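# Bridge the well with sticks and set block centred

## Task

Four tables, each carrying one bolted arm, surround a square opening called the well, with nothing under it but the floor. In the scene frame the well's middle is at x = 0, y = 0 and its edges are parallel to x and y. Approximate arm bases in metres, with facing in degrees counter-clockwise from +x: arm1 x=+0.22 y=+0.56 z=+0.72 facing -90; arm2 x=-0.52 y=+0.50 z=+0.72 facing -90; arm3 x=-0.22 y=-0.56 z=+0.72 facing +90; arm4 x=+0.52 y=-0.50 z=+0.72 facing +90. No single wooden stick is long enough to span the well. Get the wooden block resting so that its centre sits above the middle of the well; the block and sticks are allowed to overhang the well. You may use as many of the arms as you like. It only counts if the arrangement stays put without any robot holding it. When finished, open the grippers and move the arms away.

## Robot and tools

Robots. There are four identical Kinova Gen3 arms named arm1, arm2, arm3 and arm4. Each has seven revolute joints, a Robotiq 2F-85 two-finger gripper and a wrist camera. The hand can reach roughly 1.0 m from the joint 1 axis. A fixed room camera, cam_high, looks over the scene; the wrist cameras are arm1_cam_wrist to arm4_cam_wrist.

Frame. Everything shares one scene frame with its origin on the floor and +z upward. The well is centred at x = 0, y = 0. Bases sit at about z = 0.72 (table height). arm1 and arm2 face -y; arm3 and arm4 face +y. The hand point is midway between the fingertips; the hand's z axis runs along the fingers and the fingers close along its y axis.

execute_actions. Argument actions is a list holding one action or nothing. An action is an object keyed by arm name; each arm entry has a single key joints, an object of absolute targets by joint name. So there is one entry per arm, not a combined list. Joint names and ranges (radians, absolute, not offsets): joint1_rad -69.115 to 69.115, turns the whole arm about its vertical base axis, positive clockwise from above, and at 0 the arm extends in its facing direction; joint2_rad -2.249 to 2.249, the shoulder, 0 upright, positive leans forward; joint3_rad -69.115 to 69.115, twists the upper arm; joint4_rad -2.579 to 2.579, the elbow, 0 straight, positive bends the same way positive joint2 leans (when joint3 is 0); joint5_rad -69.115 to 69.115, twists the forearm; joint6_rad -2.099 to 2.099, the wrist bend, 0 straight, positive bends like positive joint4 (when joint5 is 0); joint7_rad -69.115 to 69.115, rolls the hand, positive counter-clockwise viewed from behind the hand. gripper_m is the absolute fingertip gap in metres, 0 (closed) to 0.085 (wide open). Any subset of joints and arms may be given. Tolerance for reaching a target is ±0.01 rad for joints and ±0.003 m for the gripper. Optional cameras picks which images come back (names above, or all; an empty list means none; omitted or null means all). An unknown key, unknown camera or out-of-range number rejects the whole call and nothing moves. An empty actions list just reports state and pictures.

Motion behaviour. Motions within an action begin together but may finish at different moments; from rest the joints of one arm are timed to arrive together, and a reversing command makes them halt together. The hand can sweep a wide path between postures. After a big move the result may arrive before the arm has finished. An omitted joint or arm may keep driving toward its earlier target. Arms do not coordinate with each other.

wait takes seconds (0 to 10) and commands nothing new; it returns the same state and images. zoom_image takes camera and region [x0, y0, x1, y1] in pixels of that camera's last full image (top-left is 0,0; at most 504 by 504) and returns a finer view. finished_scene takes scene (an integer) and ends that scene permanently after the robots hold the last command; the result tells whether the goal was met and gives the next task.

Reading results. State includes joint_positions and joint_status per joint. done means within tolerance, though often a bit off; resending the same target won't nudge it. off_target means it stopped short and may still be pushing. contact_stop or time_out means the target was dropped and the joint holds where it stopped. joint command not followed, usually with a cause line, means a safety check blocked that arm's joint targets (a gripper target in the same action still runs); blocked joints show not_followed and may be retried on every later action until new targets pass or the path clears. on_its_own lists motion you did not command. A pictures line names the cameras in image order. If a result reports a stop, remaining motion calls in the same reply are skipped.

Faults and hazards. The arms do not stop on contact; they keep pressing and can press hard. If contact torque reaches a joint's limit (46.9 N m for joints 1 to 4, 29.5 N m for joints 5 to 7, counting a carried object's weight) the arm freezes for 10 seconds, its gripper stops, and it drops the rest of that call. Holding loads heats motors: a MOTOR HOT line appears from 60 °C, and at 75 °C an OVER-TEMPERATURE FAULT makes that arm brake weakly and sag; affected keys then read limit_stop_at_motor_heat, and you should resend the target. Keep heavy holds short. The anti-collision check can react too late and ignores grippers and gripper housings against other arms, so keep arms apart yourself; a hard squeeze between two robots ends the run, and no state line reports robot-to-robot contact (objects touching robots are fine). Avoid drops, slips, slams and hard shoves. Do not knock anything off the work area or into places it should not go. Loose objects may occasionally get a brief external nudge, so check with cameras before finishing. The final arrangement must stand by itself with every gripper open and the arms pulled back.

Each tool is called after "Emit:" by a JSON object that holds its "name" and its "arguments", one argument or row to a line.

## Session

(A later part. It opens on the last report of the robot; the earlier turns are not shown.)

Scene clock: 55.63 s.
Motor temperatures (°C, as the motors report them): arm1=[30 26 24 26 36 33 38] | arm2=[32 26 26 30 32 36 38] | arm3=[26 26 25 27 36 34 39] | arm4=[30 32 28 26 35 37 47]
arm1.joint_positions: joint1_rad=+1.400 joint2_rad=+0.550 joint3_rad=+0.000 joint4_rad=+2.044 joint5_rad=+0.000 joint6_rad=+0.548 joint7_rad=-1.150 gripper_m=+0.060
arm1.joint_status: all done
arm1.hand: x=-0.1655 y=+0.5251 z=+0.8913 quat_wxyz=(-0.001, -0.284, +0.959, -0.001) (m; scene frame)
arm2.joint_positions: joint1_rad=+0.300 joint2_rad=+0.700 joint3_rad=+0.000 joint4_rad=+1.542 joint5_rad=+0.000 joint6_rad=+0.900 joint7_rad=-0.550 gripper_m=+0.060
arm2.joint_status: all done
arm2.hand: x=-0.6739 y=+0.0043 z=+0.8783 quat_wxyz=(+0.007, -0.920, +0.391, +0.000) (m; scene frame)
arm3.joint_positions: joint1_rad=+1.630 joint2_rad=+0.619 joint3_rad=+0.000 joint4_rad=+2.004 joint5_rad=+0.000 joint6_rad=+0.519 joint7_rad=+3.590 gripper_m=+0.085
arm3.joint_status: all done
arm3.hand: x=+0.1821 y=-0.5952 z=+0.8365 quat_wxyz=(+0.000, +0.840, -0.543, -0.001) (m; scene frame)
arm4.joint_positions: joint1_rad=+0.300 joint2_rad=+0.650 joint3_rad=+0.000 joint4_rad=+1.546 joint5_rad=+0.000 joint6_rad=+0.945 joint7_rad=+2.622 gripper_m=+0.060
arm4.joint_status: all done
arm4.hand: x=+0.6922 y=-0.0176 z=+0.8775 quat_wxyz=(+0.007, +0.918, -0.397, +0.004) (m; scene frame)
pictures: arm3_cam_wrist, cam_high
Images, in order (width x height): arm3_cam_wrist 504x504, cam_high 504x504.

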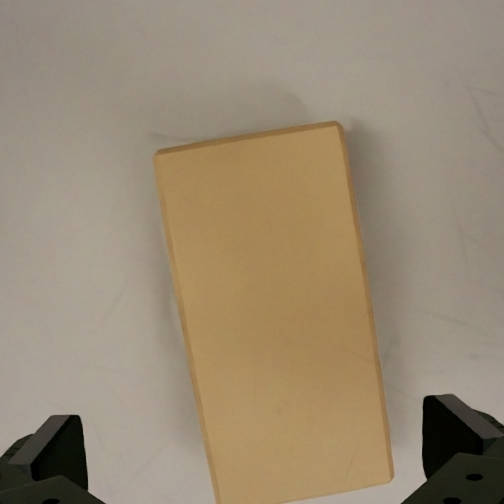

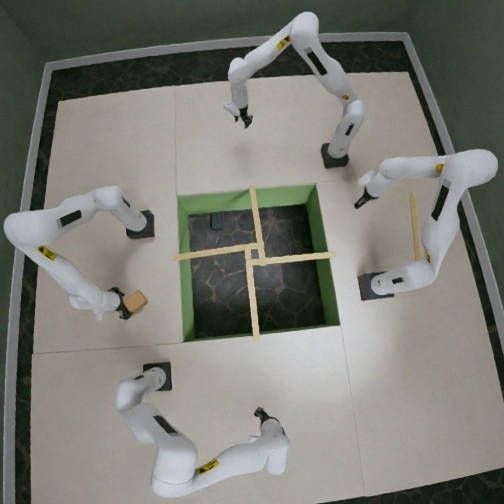

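Emit:
{"name": "execute_actions", "arguments": {
  "actions": [
    {"arm3":{"joints":{"joint1_rad":1.70,"joint2_rad":0.735,"joint4_rad":1.992,"joint6_rad":0.415,"joint7_rad":3.79}}}
  ],
  "cameras": ["arm3_cam_wrist"]
}}

Emit:
{"name": "execute_actions", "arguments": {
  "actions": [
    {"arm3":{"joints":{"joint2_rad":0.844,"joint6_rad":0.306}}}
  ],
  "cameras": ["arm3_cam_wrist","cam_high"]
}}

Emit:
{"name": "zoom_image", "arguments": {
  "camera": "cam_high",
  "region": [80, 260, 180, 360]
}}

Scene clock: 57.00 s.
Motor temperatures (°C, as the motors report them): arm1=[30 26 24 26 36 33 38] | arm2=[32 26 26 30 32 36 38] | arm3=[26 26 25 27 36 34 39] | arm4=[30 32 28 26 35 37 47]
arm1.joint_positions: joint1_rad=+1.400 joint2_rad=+0.550 joint3_rad=+0.000 joint4_rad=+2.044 joint5_rad=+0.000 joint6_rad=+0.548 joint7_rad=-1.150 gripper_m=+0.060
arm1.joint_status: not commanded
arm1.hand: x=-0.1655 y=+0.5251 z=+0.8913 quat_wxyz=(-0.001, -0.284, +0.959, -0.001) (m; scene frame)
arm2.joint_positions: joint1_rad=+0.300 joint2_rad=+0.700 joint3_rad=+0.000 joint4_rad=+1.542 joint5_rad=+0.000 joint6_rad=+0.900 joint7_rad=-0.550 gripper_m=+0.060
arm2.joint_status: not commanded
arm2.hand: x=-0.6739 y=+0.0043 z=+0.8783 quat_wxyz=(+0.007, -0.920, +0.391, +0.000) (m; scene frame)
arm3.joint_positions: joint1_rad=+1.700 joint2_rad=+0.735 joint3_rad=+0.000 joint4_rad=+1.992 joint5_rad=+0.000 joint6_rad=+0.415 joint7_rad=+3.790 gripper_m=+0.085
arm3.joint_status: all done
arm3.hand: x=+0.1874 y=-0.6239 z=+0.7913 quat_wxyz=(+0.000, +0.873, -0.487, -0.001) (m; scene frame)
arm4.joint_positions: joint1_rad=+0.300 joint2_rad=+0.650 joint3_rad=+0.000 joint4_rad=+1.546 joint5_rad=+0.000 joint6_rad=+0.945 joint7_rad=+2.622 gripper_m=+0.060
arm4.joint_status: not commanded
arm4.hand: x=+0.6922 y=-0.0176 z=+0.8775 quat_wxyz=(+0.007, +0.918, -0.397, +0.004) (m; scene frame)
pictures: arm3_cam_wrist
Images, in order (width x height): arm3_cam_wrist 504x504.

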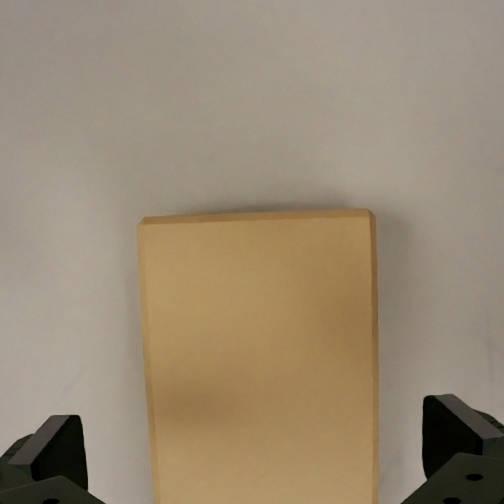

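Scene clock: 58.03 s.
Motor temperatures (°C, as the motors report them): arm1=[30 26 24 26 36 33 38] | arm2=[32 26 26 30 32 36 38] | arm3=[26 26 25 27 36 34 39] | arm4=[30 32 28 26 35 37 47]
arm1.joint_positions: joint1_rad=+1.400 joint2_rad=+0.550 joint3_rad=+0.000 joint4_rad=+2.044 joint5_rad=+0.000 joint6_rad=+0.548 joint7_rad=-1.150 gripper_m=+0.060
arm1.joint_status: not commanded
arm1.hand: x=-0.1655 y=+0.5251 z=+0.8913 quat_wxyz=(-0.001, -0.284, +0.959, -0.001) (m; scene frame)
arm2.joint_positions: joint1_rad=+0.300 joint2_rad=+0.700 joint3_rad=+0.000 joint4_rad=+1.542 joint5_rad=+0.000 joint6_rad=+0.900 joint7_rad=-0.550 gripper_m=+0.060
arm2.joint_status: not commanded
arm2.hand: x=-0.6739 y=+0.0043 z=+0.8783 quat_wxyz=(+0.007, -0.920, +0.391, +0.000) (m; scene frame)
arm3.joint_positions: joint1_rad=+1.700 joint2_rad=+0.844 joint3_rad=+0.000 joint4_rad=+1.992 joint5_rad=+0.000 joint6_rad=+0.306 joint7_rad=+3.790 gripper_m=+0.085
arm3.joint_status: all done
arm3.hand: x=+0.1876 y=-0.6240 z=+0.7467 quat_wxyz=(+0.000, +0.873, -0.488, -0.001) (m; scene frame)
arm4.joint_positions: joint1_rad=+0.300 joint2_rad=+0.650 joint3_rad=+0.000 joint4_rad=+1.546 joint5_rad=+0.000 joint6_rad=+0.945 joint7_rad=+2.622 gripper_m=+0.060
arm4.joint_status: not commanded
arm4.hand: x=+0.6922 y=-0.0176 z=+0.8775 quat_wxyz=(+0.007, +0.918, -0.397, +0.004) (m; scene frame)
pictures: arm3_cam_wrist, cam_high
Images, in order (width x height): arm3_cam_wrist 504x504, cam_high 504x504.

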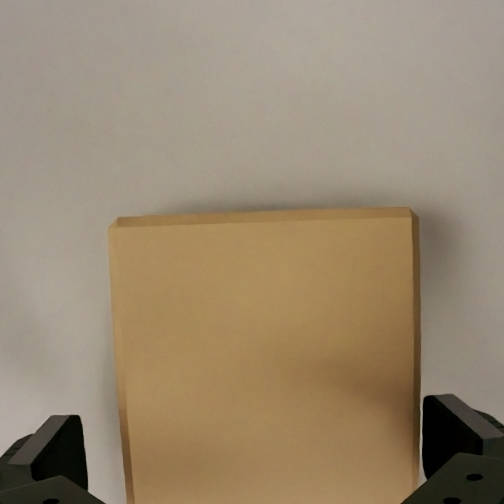

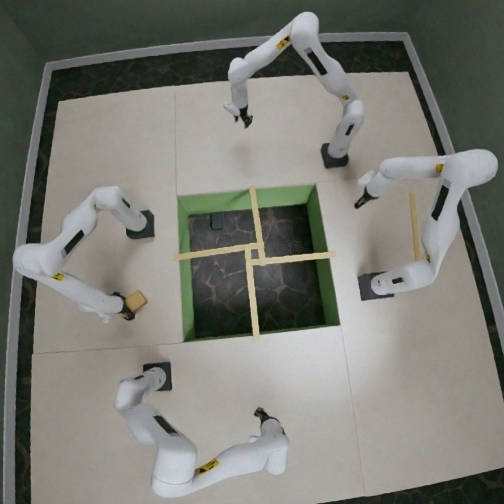

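Region (80, 260, 180, 360) of cam_high's 504x504 image, scaled by 5.040, with more detail than that image has.

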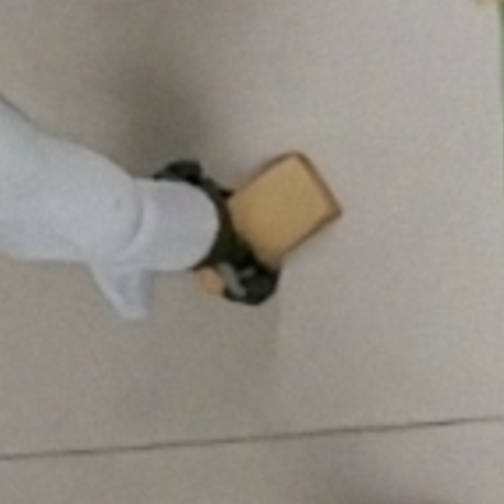

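Emit:
{"name": "execute_actions", "arguments": {
  "actions": [
    {"arm3":{"joints":{"gripper_m":0}}}
  ],
  "cameras": []
}}

Emit:
{"name": "execute_actions", "arguments": {
  "actions": [
    {"arm3":{"joints":{"joint2_rad":0.55,"joint6_rad":0.6}}}
  ],
  "cameras": []
}}

Emit:
{"name": "execute_actions", "arguments": {
  "actions": [
    {"arm3":{"joints":{"joint1_rad":0.355,"joint2_rad":0.888,"joint4_rad":1.276,"joint6_rad":0.978,"joint7_rad":1.89}}}
  ],
  "cameras": ["arm3_cam_wrist","cam_high"]
}}

Scene clock: 59.47 s.
Motor temperatures (°C, as the motors report them): arm1=[30 26 24 26 36 33 38] | arm2=[32 26 26 30 32 36 38] | arm3=[26 26 25 27 36 34 39] | arm4=[30 32 28 26 35 37 47]
arm1.joint_positions: joint1_rad=+1.400 joint2_rad=+0.550 joint3_rad=+0.000 joint4_rad=+2.044 joint5_rad=+0.000 joint6_rad=+0.548 joint7_rad=-1.150 gripper_m=+0.060
arm1.joint_status: not commanded
arm1.hand: x=-0.1655 y=+0.5251 z=+0.8913 quat_wxyz=(-0.001, -0.284, +0.959, -0.001) (m; scene frame)
arm2.joint_positions: joint1_rad=+0.300 joint2_rad=+0.700 joint3_rad=+0.000 joint4_rad=+1.542 joint5_rad=+0.000 joint6_rad=+0.900 joint7_rad=-0.550 gripper_m=+0.060
arm2.joint_status: not commanded
arm2.hand: x=-0.6739 y=+0.0043 z=+0.8783 quat_wxyz=(+0.007, -0.920, +0.391, +0.000) (m; scene frame)
arm3.joint_positions: joint1_rad=+1.700 joint2_rad=+0.841 joint3_rad=+0.000 joint4_rad=+1.993 joint5_rad=+0.000 joint6_rad=+0.308 joint7_rad=+3.790 gripper_m=+0.067
arm3.joint_status: gripper_m off_target (ended at +0.067, target +0.000)
arm3.hand: x=+0.1872 y=-0.6243 z=+0.7476 quat_wxyz=(+0.001, +0.873, -0.488, -0.001) (m; scene frame)
arm4.joint_positions: joint1_rad=+0.300 joint2_rad=+0.650 joint3_rad=+0.000 joint4_rad=+1.546 joint5_rad=+0.000 joint6_rad=+0.945 joint7_rad=+2.622 gripper_m=+0.060
arm4.joint_status: not commanded
arm4.hand: x=+0.6922 y=-0.0176 z=+0.8775 quat_wxyz=(+0.007, +0.918, -0.397, +0.004) (m; scene frame)
pictures: none
No camera images: the call's "cameras" was empty. Leave "cameras" out to get every camera's image.

Scene clock: 60.93 s.
Motor temperatures (°C, as the motors report them): arm1=[30 26 24 26 36 33 38] | arm2=[32 26 26 30 32 36 38] | arm3=[26 26 25 27 36 34 39] | arm4=[30 32 28 26 35 37 47]
arm1.joint_positions: joint1_rad=+1.400 joint2_rad=+0.550 joint3_rad=+0.000 joint4_rad=+2.044 joint5_rad=+0.000 joint6_rad=+0.548 joint7_rad=-1.150 gripper_m=+0.060
arm1.joint_status: not commanded
arm1.hand: x=-0.1655 y=+0.5251 z=+0.8913 quat_wxyz=(-0.001, -0.284, +0.959, -0.001) (m; scene frame)
arm2.joint_positions: joint1_rad=+0.300 joint2_rad=+0.700 joint3_rad=+0.000 joint4_rad=+1.542 joint5_rad=+0.000 joint6_rad=+0.900 joint7_rad=-0.550 gripper_m=+0.060
arm2.joint_status: not commanded
arm2.hand: x=-0.6739 y=+0.0043 z=+0.8783 quat_wxyz=(+0.007, -0.920, +0.391, +0.000) (m; scene frame)
arm3.joint_positions: joint1_rad=+1.700 joint2_rad=+0.551 joint3_rad=+0.000 joint4_rad=+1.993 joint5_rad=+0.000 joint6_rad=+0.600 joint7_rad=+3.790 gripper_m=+0.067
arm3.joint_status: all done
arm3.hand: x=+0.1755 y=-0.6228 z=+0.8654 quat_wxyz=(+0.001, +0.873, -0.488, -0.001) (m; scene frame)
arm4.joint_positions: joint1_rad=+0.300 joint2_rad=+0.650 joint3_rad=+0.000 joint4_rad=+1.546 joint5_rad=+0.000 joint6_rad=+0.945 joint7_rad=+2.622 gripper_m=+0.060
arm4.joint_status: not commanded
arm4.hand: x=+0.6922 y=-0.0176 z=+0.8775 quat_wxyz=(+0.007, +0.918, -0.397, +0.004) (m; scene frame)
pictures: none
No camera images: the call's "cameras" was empty. Leave "cameras" out to get every camera's image.

Scene clock: 63.73 s.
Motor temperatures (°C, as the motors report them): arm1=[30 26 24 26 36 33 38] | arm2=[32 26 26 30 32 36 38] | arm3=[26 26 25 27 36 34 39] | arm4=[30 32 28 26 35 37 47]
arm1.joint_positions: joint1_rad=+1.400 joint2_rad=+0.550 joint3_rad=+0.000 joint4_rad=+2.044 joint5_rad=+0.000 joint6_rad=+0.548 joint7_rad=-1.150 gripper_m=+0.060
arm1.joint_status: not commanded
arm1.hand: x=-0.1655 y=+0.5251 z=+0.8913 quat_wxyz=(-0.001, -0.284, +0.959, -0.001) (m; scene frame)
arm2.joint_positions: joint1_rad=+0.300 joint2_rad=+0.700 joint3_rad=+0.000 joint4_rad=+1.542 joint5_rad=+0.000 joint6_rad=+0.900 joint7_rad=-0.550 gripper_m=+0.060
arm2.joint_status: not commanded
arm2.hand: x=-0.6739 y=+0.0043 z=+0.8783 quat_wxyz=(+0.007, -0.920, +0.391, +0.000) (m; scene frame)
arm3.joint_positions: joint1_rad=+0.355 joint2_rad=+0.890 joint3_rad=+0.000 joint4_rad=+1.277 joint5_rad=+0.000 joint6_rad=+0.978 joint7_rad=+1.890 gripper_m=+0.067
arm3.joint_status: all done
arm3.hand: x=-0.0079 y=-0.0119 z=+0.8553 quat_wxyz=(+0.002, +0.706, -0.708, +0.000) (m; scene frame)
arm4.joint_positions: joint1_rad=+0.300 joint2_rad=+0.650 joint3_rad=+0.000 joint4_rad=+1.546 joint5_rad=+0.000 joint6_rad=+0.945 joint7_rad=+2.622 gripper_m=+0.060
arm4.joint_status: not commanded
arm4.hand: x=+0.6922 y=-0.0176 z=+0.8775 quat_wxyz=(+0.007, +0.918, -0.397, +0.004) (m; scene frame)
pictures: arm3_cam_wrist, cam_high
Images, in order (width x height): arm3_cam_wrist 504x504, cam_high 504x504.

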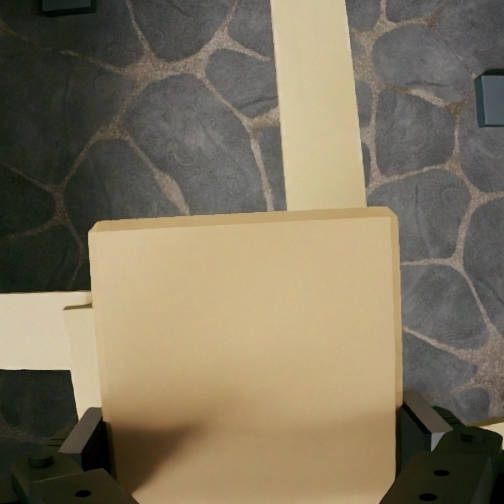

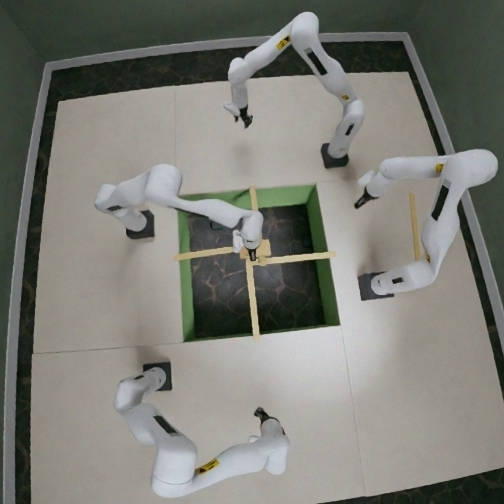

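Emit:
{"name": "execute_actions", "arguments": {
  "actions": [
    {"arm3":{"joints":{"joint1_rad":0.372,"joint2_rad":0.93,"joint6_rad":0.936,"joint7_rad":1.907}}}
  ],
  "cameras": ["arm3_cam_wrist"]
}}

Emit:
{"name": "execute_actions", "arguments": {
  "actions": [
    {"arm3":{"joints":{"joint2_rad":0.943,"joint6_rad":0.923}}}
  ],
  "cameras": ["arm3_cam_wrist"]
}}

Scene clock: 64.67 s.
Motor temperatures (°C, as the motors report them): arm1=[30 26 24 26 36 33 38] | arm2=[32 26 26 30 32 36 38] | arm3=[26 26 25 27 36 34 39] | arm4=[30 32 28 26 35 37 47]
arm1.joint_positions: joint1_rad=+1.400 joint2_rad=+0.550 joint3_rad=+0.000 joint4_rad=+2.044 joint5_rad=+0.000 joint6_rad=+0.548 joint7_rad=-1.150 gripper_m=+0.060
arm1.joint_status: not commanded
arm1.hand: x=-0.1655 y=+0.5251 z=+0.8913 quat_wxyz=(-0.001, -0.284, +0.959, -0.001) (m; scene frame)
arm2.joint_positions: joint1_rad=+0.300 joint2_rad=+0.700 joint3_rad=+0.000 joint4_rad=+1.542 joint5_rad=+0.000 joint6_rad=+0.900 joint7_rad=-0.550 gripper_m=+0.060
arm2.joint_status: not commanded
arm2.hand: x=-0.6739 y=+0.0043 z=+0.8783 quat_wxyz=(+0.007, -0.920, +0.391, +0.000) (m; scene frame)
arm3.joint_positions: joint1_rad=+0.372 joint2_rad=+0.932 joint3_rad=+0.000 joint4_rad=+1.277 joint5_rad=+0.000 joint6_rad=+0.936 joint7_rad=+1.907 gripper_m=+0.067
arm3.joint_status: all done
arm3.hand: x=+0.0024 y=-0.0124 z=+0.8306 quat_wxyz=(+0.002, +0.706, -0.708, +0.000) (m; scene frame)
arm4.joint_positions: joint1_rad=+0.300 joint2_rad=+0.650 joint3_rad=+0.000 joint4_rad=+1.546 joint5_rad=+0.000 joint6_rad=+0.945 joint7_rad=+2.622 gripper_m=+0.060
arm4.joint_status: not commanded
arm4.hand: x=+0.6922 y=-0.0176 z=+0.8775 quat_wxyz=(+0.007, +0.918, -0.397, +0.004) (m; scene frame)
pictures: arm3_cam_wrist
Images, in order (width x height): arm3_cam_wrist 504x504.

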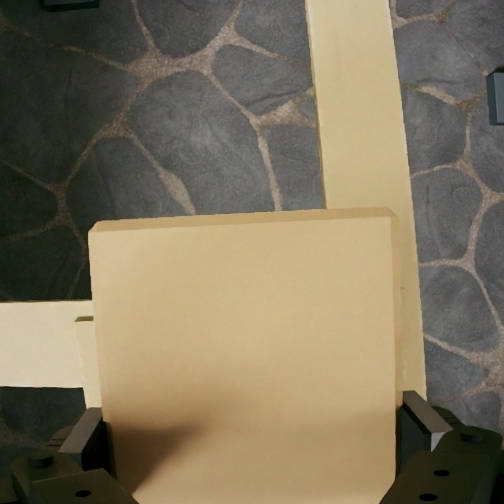

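Scene clock: 65.23 s.
Motor temperatures (°C, as the motors report them): arm1=[30 26 24 26 36 33 38] | arm2=[32 26 26 30 32 36 38] | arm3=[26 26 25 27 36 34 39] | arm4=[30 32 28 26 35 37 47]
arm1.joint_positions: joint1_rad=+1.400 joint2_rad=+0.550 joint3_rad=+0.000 joint4_rad=+2.044 joint5_rad=+0.000 joint6_rad=+0.548 joint7_rad=-1.150 gripper_m=+0.060
arm1.joint_status: not commanded
arm1.hand: x=-0.1655 y=+0.5251 z=+0.8913 quat_wxyz=(-0.001, -0.284, +0.959, -0.001) (m; scene frame)
arm2.joint_positions: joint1_rad=+0.300 joint2_rad=+0.700 joint3_rad=+0.000 joint4_rad=+1.542 joint5_rad=+0.000 joint6_rad=+0.900 joint7_rad=-0.550 gripper_m=+0.060
arm2.joint_status: not commanded
arm2.hand: x=-0.6739 y=+0.0043 z=+0.8783 quat_wxyz=(+0.007, -0.920, +0.391, +0.000) (m; scene frame)
arm3.joint_positions: joint1_rad=+0.372 joint2_rad=+0.945 joint3_rad=+0.000 joint4_rad=+1.277 joint5_rad=+0.000 joint6_rad=+0.923 joint7_rad=+1.907 gripper_m=+0.067
arm3.joint_status: all done
arm3.hand: x=+0.0026 y=-0.0117 z=+0.8229 quat_wxyz=(+0.002, +0.706, -0.708, +0.000) (m; scene frame)
arm4.joint_positions: joint1_rad=+0.300 joint2_rad=+0.650 joint3_rad=+0.000 joint4_rad=+1.546 joint5_rad=+0.000 joint6_rad=+0.945 joint7_rad=+2.622 gripper_m=+0.060
arm4.joint_status: not commanded
arm4.hand: x=+0.6922 y=-0.0176 z=+0.8775 quat_wxyz=(+0.007, +0.918, -0.397, +0.004) (m; scene frame)
pictures: arm3_cam_wrist
Images, in order (width x height): arm3_cam_wrist 504x504.

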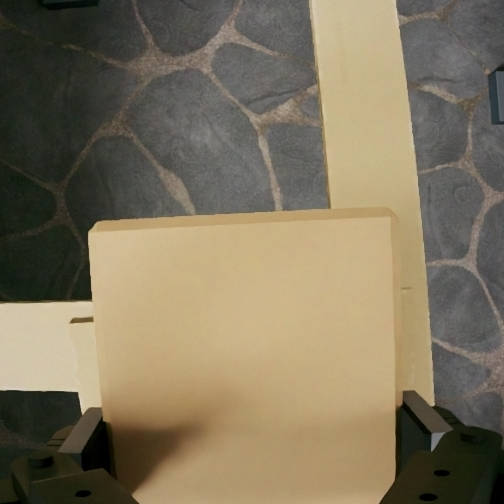

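Emit:
{"name": "execute_actions", "arguments": {
  "actions": [
    {"arm3":{"joints":{"joint2_rad":0.955,"joint6_rad":0.911}}}
  ],
  "cameras": []
}}

Emit:
{"name": "execute_actions", "arguments": {
  "actions": [
    {"arm3":{"joints":{"joint2_rad":0.967,"joint6_rad":0.899}}}
  ],
  "cameras": ["arm3_cam_wrist"]
}}

Scene clock: 65.93 s.
Motor temperatures (°C, as the motors report them): arm1=[30 26 24 26 36 33 38] | arm2=[32 27 26 30 32 36 38] | arm3=[26 26 25 27 36 34 39] | arm4=[30 32 28 26 35 37 47]
arm1.joint_positions: joint1_rad=+1.400 joint2_rad=+0.550 joint3_rad=+0.000 joint4_rad=+2.044 joint5_rad=+0.000 joint6_rad=+0.548 joint7_rad=-1.150 gripper_m=+0.060
arm1.joint_status: not commanded
arm1.hand: x=-0.1655 y=+0.5251 z=+0.8913 quat_wxyz=(-0.001, -0.284, +0.959, -0.001) (m; scene frame)
arm2.joint_positions: joint1_rad=+0.300 joint2_rad=+0.700 joint3_rad=+0.000 joint4_rad=+1.542 joint5_rad=+0.000 joint6_rad=+0.900 joint7_rad=-0.550 gripper_m=+0.060
arm2.joint_status: not commanded
arm2.hand: x=-0.6739 y=+0.0043 z=+0.8783 quat_wxyz=(+0.007, -0.920, +0.391, +0.000) (m; scene frame)
arm3.joint_positions: joint1_rad=+0.372 joint2_rad=+0.957 joint3_rad=+0.000 joint4_rad=+1.277 joint5_rad=+0.000 joint6_rad=+0.911 joint7_rad=+1.907 gripper_m=+0.067
arm3.joint_status: all done
arm3.hand: x=+0.0028 y=-0.0111 z=+0.8158 quat_wxyz=(+0.002, +0.706, -0.708, +0.000) (m; scene frame)
arm4.joint_positions: joint1_rad=+0.300 joint2_rad=+0.650 joint3_rad=+0.000 joint4_rad=+1.546 joint5_rad=+0.000 joint6_rad=+0.945 joint7_rad=+2.622 gripper_m=+0.060
arm4.joint_status: not commanded
arm4.hand: x=+0.6922 y=-0.0176 z=+0.8775 quat_wxyz=(+0.007, +0.918, -0.397, +0.004) (m; scene frame)
pictures: none
No camera images: the call's "cameras" was empty. Leave "cameras" out to get every camera's image.

Scene clock: 66.47 s.
Motor temperatures (°C, as the motors report them): arm1=[30 26 24 26 36 33 38] | arm2=[32 27 26 30 32 36 38] | arm3=[26 27 25 27 36 34 39] | arm4=[30 32 28 26 35 37 47]
arm1.joint_positions: joint1_rad=+1.400 joint2_rad=+0.550 joint3_rad=+0.000 joint4_rad=+2.044 joint5_rad=+0.000 joint6_rad=+0.548 joint7_rad=-1.150 gripper_m=+0.060
arm1.joint_status: not commanded
arm1.hand: x=-0.1655 y=+0.5251 z=+0.8913 quat_wxyz=(-0.001, -0.284, +0.959, -0.001) (m; scene frame)
arm2.joint_positions: joint1_rad=+0.300 joint2_rad=+0.700 joint3_rad=+0.000 joint4_rad=+1.542 joint5_rad=+0.000 joint6_rad=+0.900 joint7_rad=-0.550 gripper_m=+0.060
arm2.joint_status: not commanded
arm2.hand: x=-0.6739 y=+0.0043 z=+0.8783 quat_wxyz=(+0.007, -0.920, +0.391, +0.000) (m; scene frame)
arm3.joint_positions: joint1_rad=+0.372 joint2_rad=+0.964 joint3_rad=+0.000 joint4_rad=+1.276 joint5_rad=+0.000 joint6_rad=+0.901 joint7_rad=+1.907 gripper_m=+0.067
arm3.joint_status: all done
arm3.hand: x=+0.0033 y=-0.0092 z=+0.8119 quat_wxyz=(+0.000, +0.706, -0.708, -0.001) (m; scene frame)
arm4.joint_positions: joint1_rad=+0.300 joint2_rad=+0.650 joint3_rad=+0.000 joint4_rad=+1.546 joint5_rad=+0.000 joint6_rad=+0.945 joint7_rad=+2.622 gripper_m=+0.060
arm4.joint_status: not commanded
arm4.hand: x=+0.6922 y=-0.0176 z=+0.8775 quat_wxyz=(+0.007, +0.918, -0.397, +0.004) (m; scene frame)
pictures: arm3_cam_wrist
Images, in order (width x height): arm3_cam_wrist 504x504.

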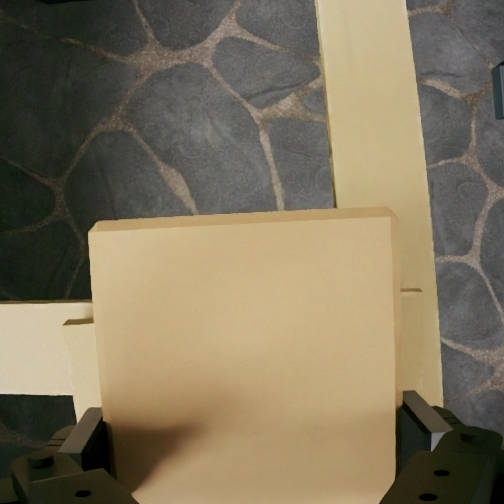

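Contact.

Emit:
{"name": "execute_actions", "arguments": {
  "actions": [
    {"arm3":{"joints":{"gripper_m":0.085,"joint2_rad":0.962}}}
  ],
  "cameras": []
}}

Emit:
{"name": "execute_actions", "arguments": {
  "actions": [
    {"arm3":{"joints":{"joint2_rad":0.1,"joint6_rad":1.76}}}
  ],
  "cameras": ["cam_high"]
}}

Emit:
{"name": "zoom_image", "arguments": {
  "camera": "cam_high",
  "region": [160, 170, 350, 360]
}}

Scene clock: 67.80 s.
Motor temperatures (°C, as the motors report them): arm1=[30 26 24 26 36 33 38] | arm2=[32 27 26 30 32 36 38] | arm3=[26 27 25 27 36 34 39] | arm4=[30 32 28 26 35 37 47]
arm1.joint_positions: joint1_rad=+1.400 joint2_rad=+0.550 joint3_rad=+0.000 joint4_rad=+2.044 joint5_rad=+0.000 joint6_rad=+0.548 joint7_rad=-1.150 gripper_m=+0.060
arm1.joint_status: not commanded
arm1.hand: x=-0.1655 y=+0.5251 z=+0.8913 quat_wxyz=(-0.001, -0.284, +0.959, -0.001) (m; scene frame)
arm2.joint_positions: joint1_rad=+0.300 joint2_rad=+0.700 joint3_rad=+0.000 joint4_rad=+1.542 joint5_rad=+0.000 joint6_rad=+0.900 joint7_rad=-0.550 gripper_m=+0.060
arm2.joint_status: not commanded
arm2.hand: x=-0.6739 y=+0.0043 z=+0.8783 quat_wxyz=(+0.007, -0.920, +0.391, +0.000) (m; scene frame)
arm3.joint_positions: joint1_rad=+0.372 joint2_rad=+0.962 joint3_rad=+0.000 joint4_rad=+1.276 joint5_rad=+0.000 joint6_rad=+0.899 joint7_rad=+1.907 gripper_m=+0.085
arm3.joint_status: all done
arm3.hand: x=+0.0038 y=-0.0085 z=+0.8130 quat_wxyz=(-0.002, +0.706, -0.708, -0.001) (m; scene frame)
arm4.joint_positions: joint1_rad=+0.300 joint2_rad=+0.650 joint3_rad=+0.000 joint4_rad=+1.546 joint5_rad=+0.000 joint6_rad=+0.945 joint7_rad=+2.622 gripper_m=+0.060
arm4.joint_status: not commanded
arm4.hand: x=+0.6922 y=-0.0176 z=+0.8775 quat_wxyz=(+0.007, +0.918, -0.397, +0.004) (m; scene frame)
pictures: none
No camera images: the call's "cameras" was empty. Leave "cameras" out to get every camera's image.

Scene clock: 70.03 s.
Motor temperatures (°C, as the motors report them): arm1=[30 26 24 26 36 33 38] | arm2=[32 27 26 30 32 36 38] | arm3=[26 27 25 27 36 34 39] | arm4=[30 32 28 26 35 37 47]
arm1.joint_positions: joint1_rad=+1.400 joint2_rad=+0.550 joint3_rad=+0.000 joint4_rad=+2.044 joint5_rad=+0.000 joint6_rad=+0.548 joint7_rad=-1.150 gripper_m=+0.060
arm1.joint_status: not commanded
arm1.hand: x=-0.1655 y=+0.5251 z=+0.8913 quat_wxyz=(-0.001, -0.284, +0.959, -0.001) (m; scene frame)
arm2.joint_positions: joint1_rad=+0.300 joint2_rad=+0.700 joint3_rad=+0.000 joint4_rad=+1.542 joint5_rad=+0.000 joint6_rad=+0.900 joint7_rad=-0.550 gripper_m=+0.060
arm2.joint_status: not commanded
arm2.hand: x=-0.6739 y=+0.0043 z=+0.8783 quat_wxyz=(+0.007, -0.920, +0.391, +0.000) (m; scene frame)
arm3.joint_positions: joint1_rad=+0.372 joint2_rad=+0.100 joint3_rad=+0.000 joint4_rad=+1.276 joint5_rad=+0.000 joint6_rad=+1.760 joint7_rad=+1.907 gripper_m=+0.085
arm3.joint_status: all done
arm3.hand: x=-0.0760 y=-0.2360 z=+1.2465 quat_wxyz=(-0.002, +0.706, -0.708, -0.001) (m; scene frame)
arm4.joint_positions: joint1_rad=+0.300 joint2_rad=+0.650 joint3_rad=+0.000 joint4_rad=+1.546 joint5_rad=+0.000 joint6_rad=+0.945 joint7_rad=+2.622 gripper_m=+0.060
arm4.joint_status: not commanded
arm4.hand: x=+0.6922 y=-0.0176 z=+0.8775 quat_wxyz=(+0.007, +0.918, -0.397, +0.004) (m; scene frame)
pictures: cam_high
Images, in order (width x height): cam_high 504x504.

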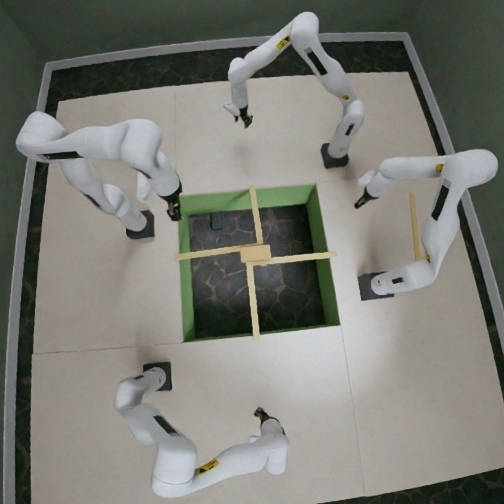

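Region (160, 170, 350, 360) of cam_high's 504x504 image, scaled by 2.653, with more detail than that image has.

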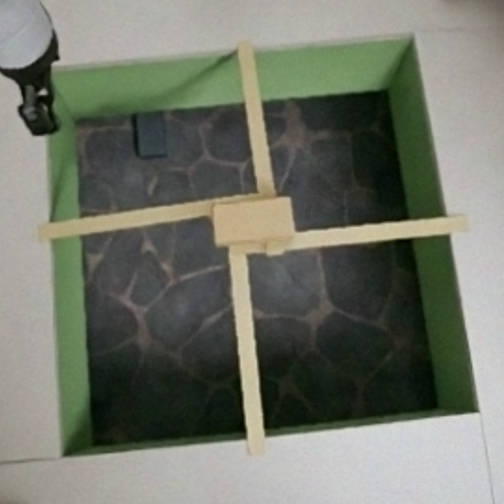

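Emit:
{"name": "finished_scene", "arguments": {
  "scene": 1
}}

The scene is finished: the task was done.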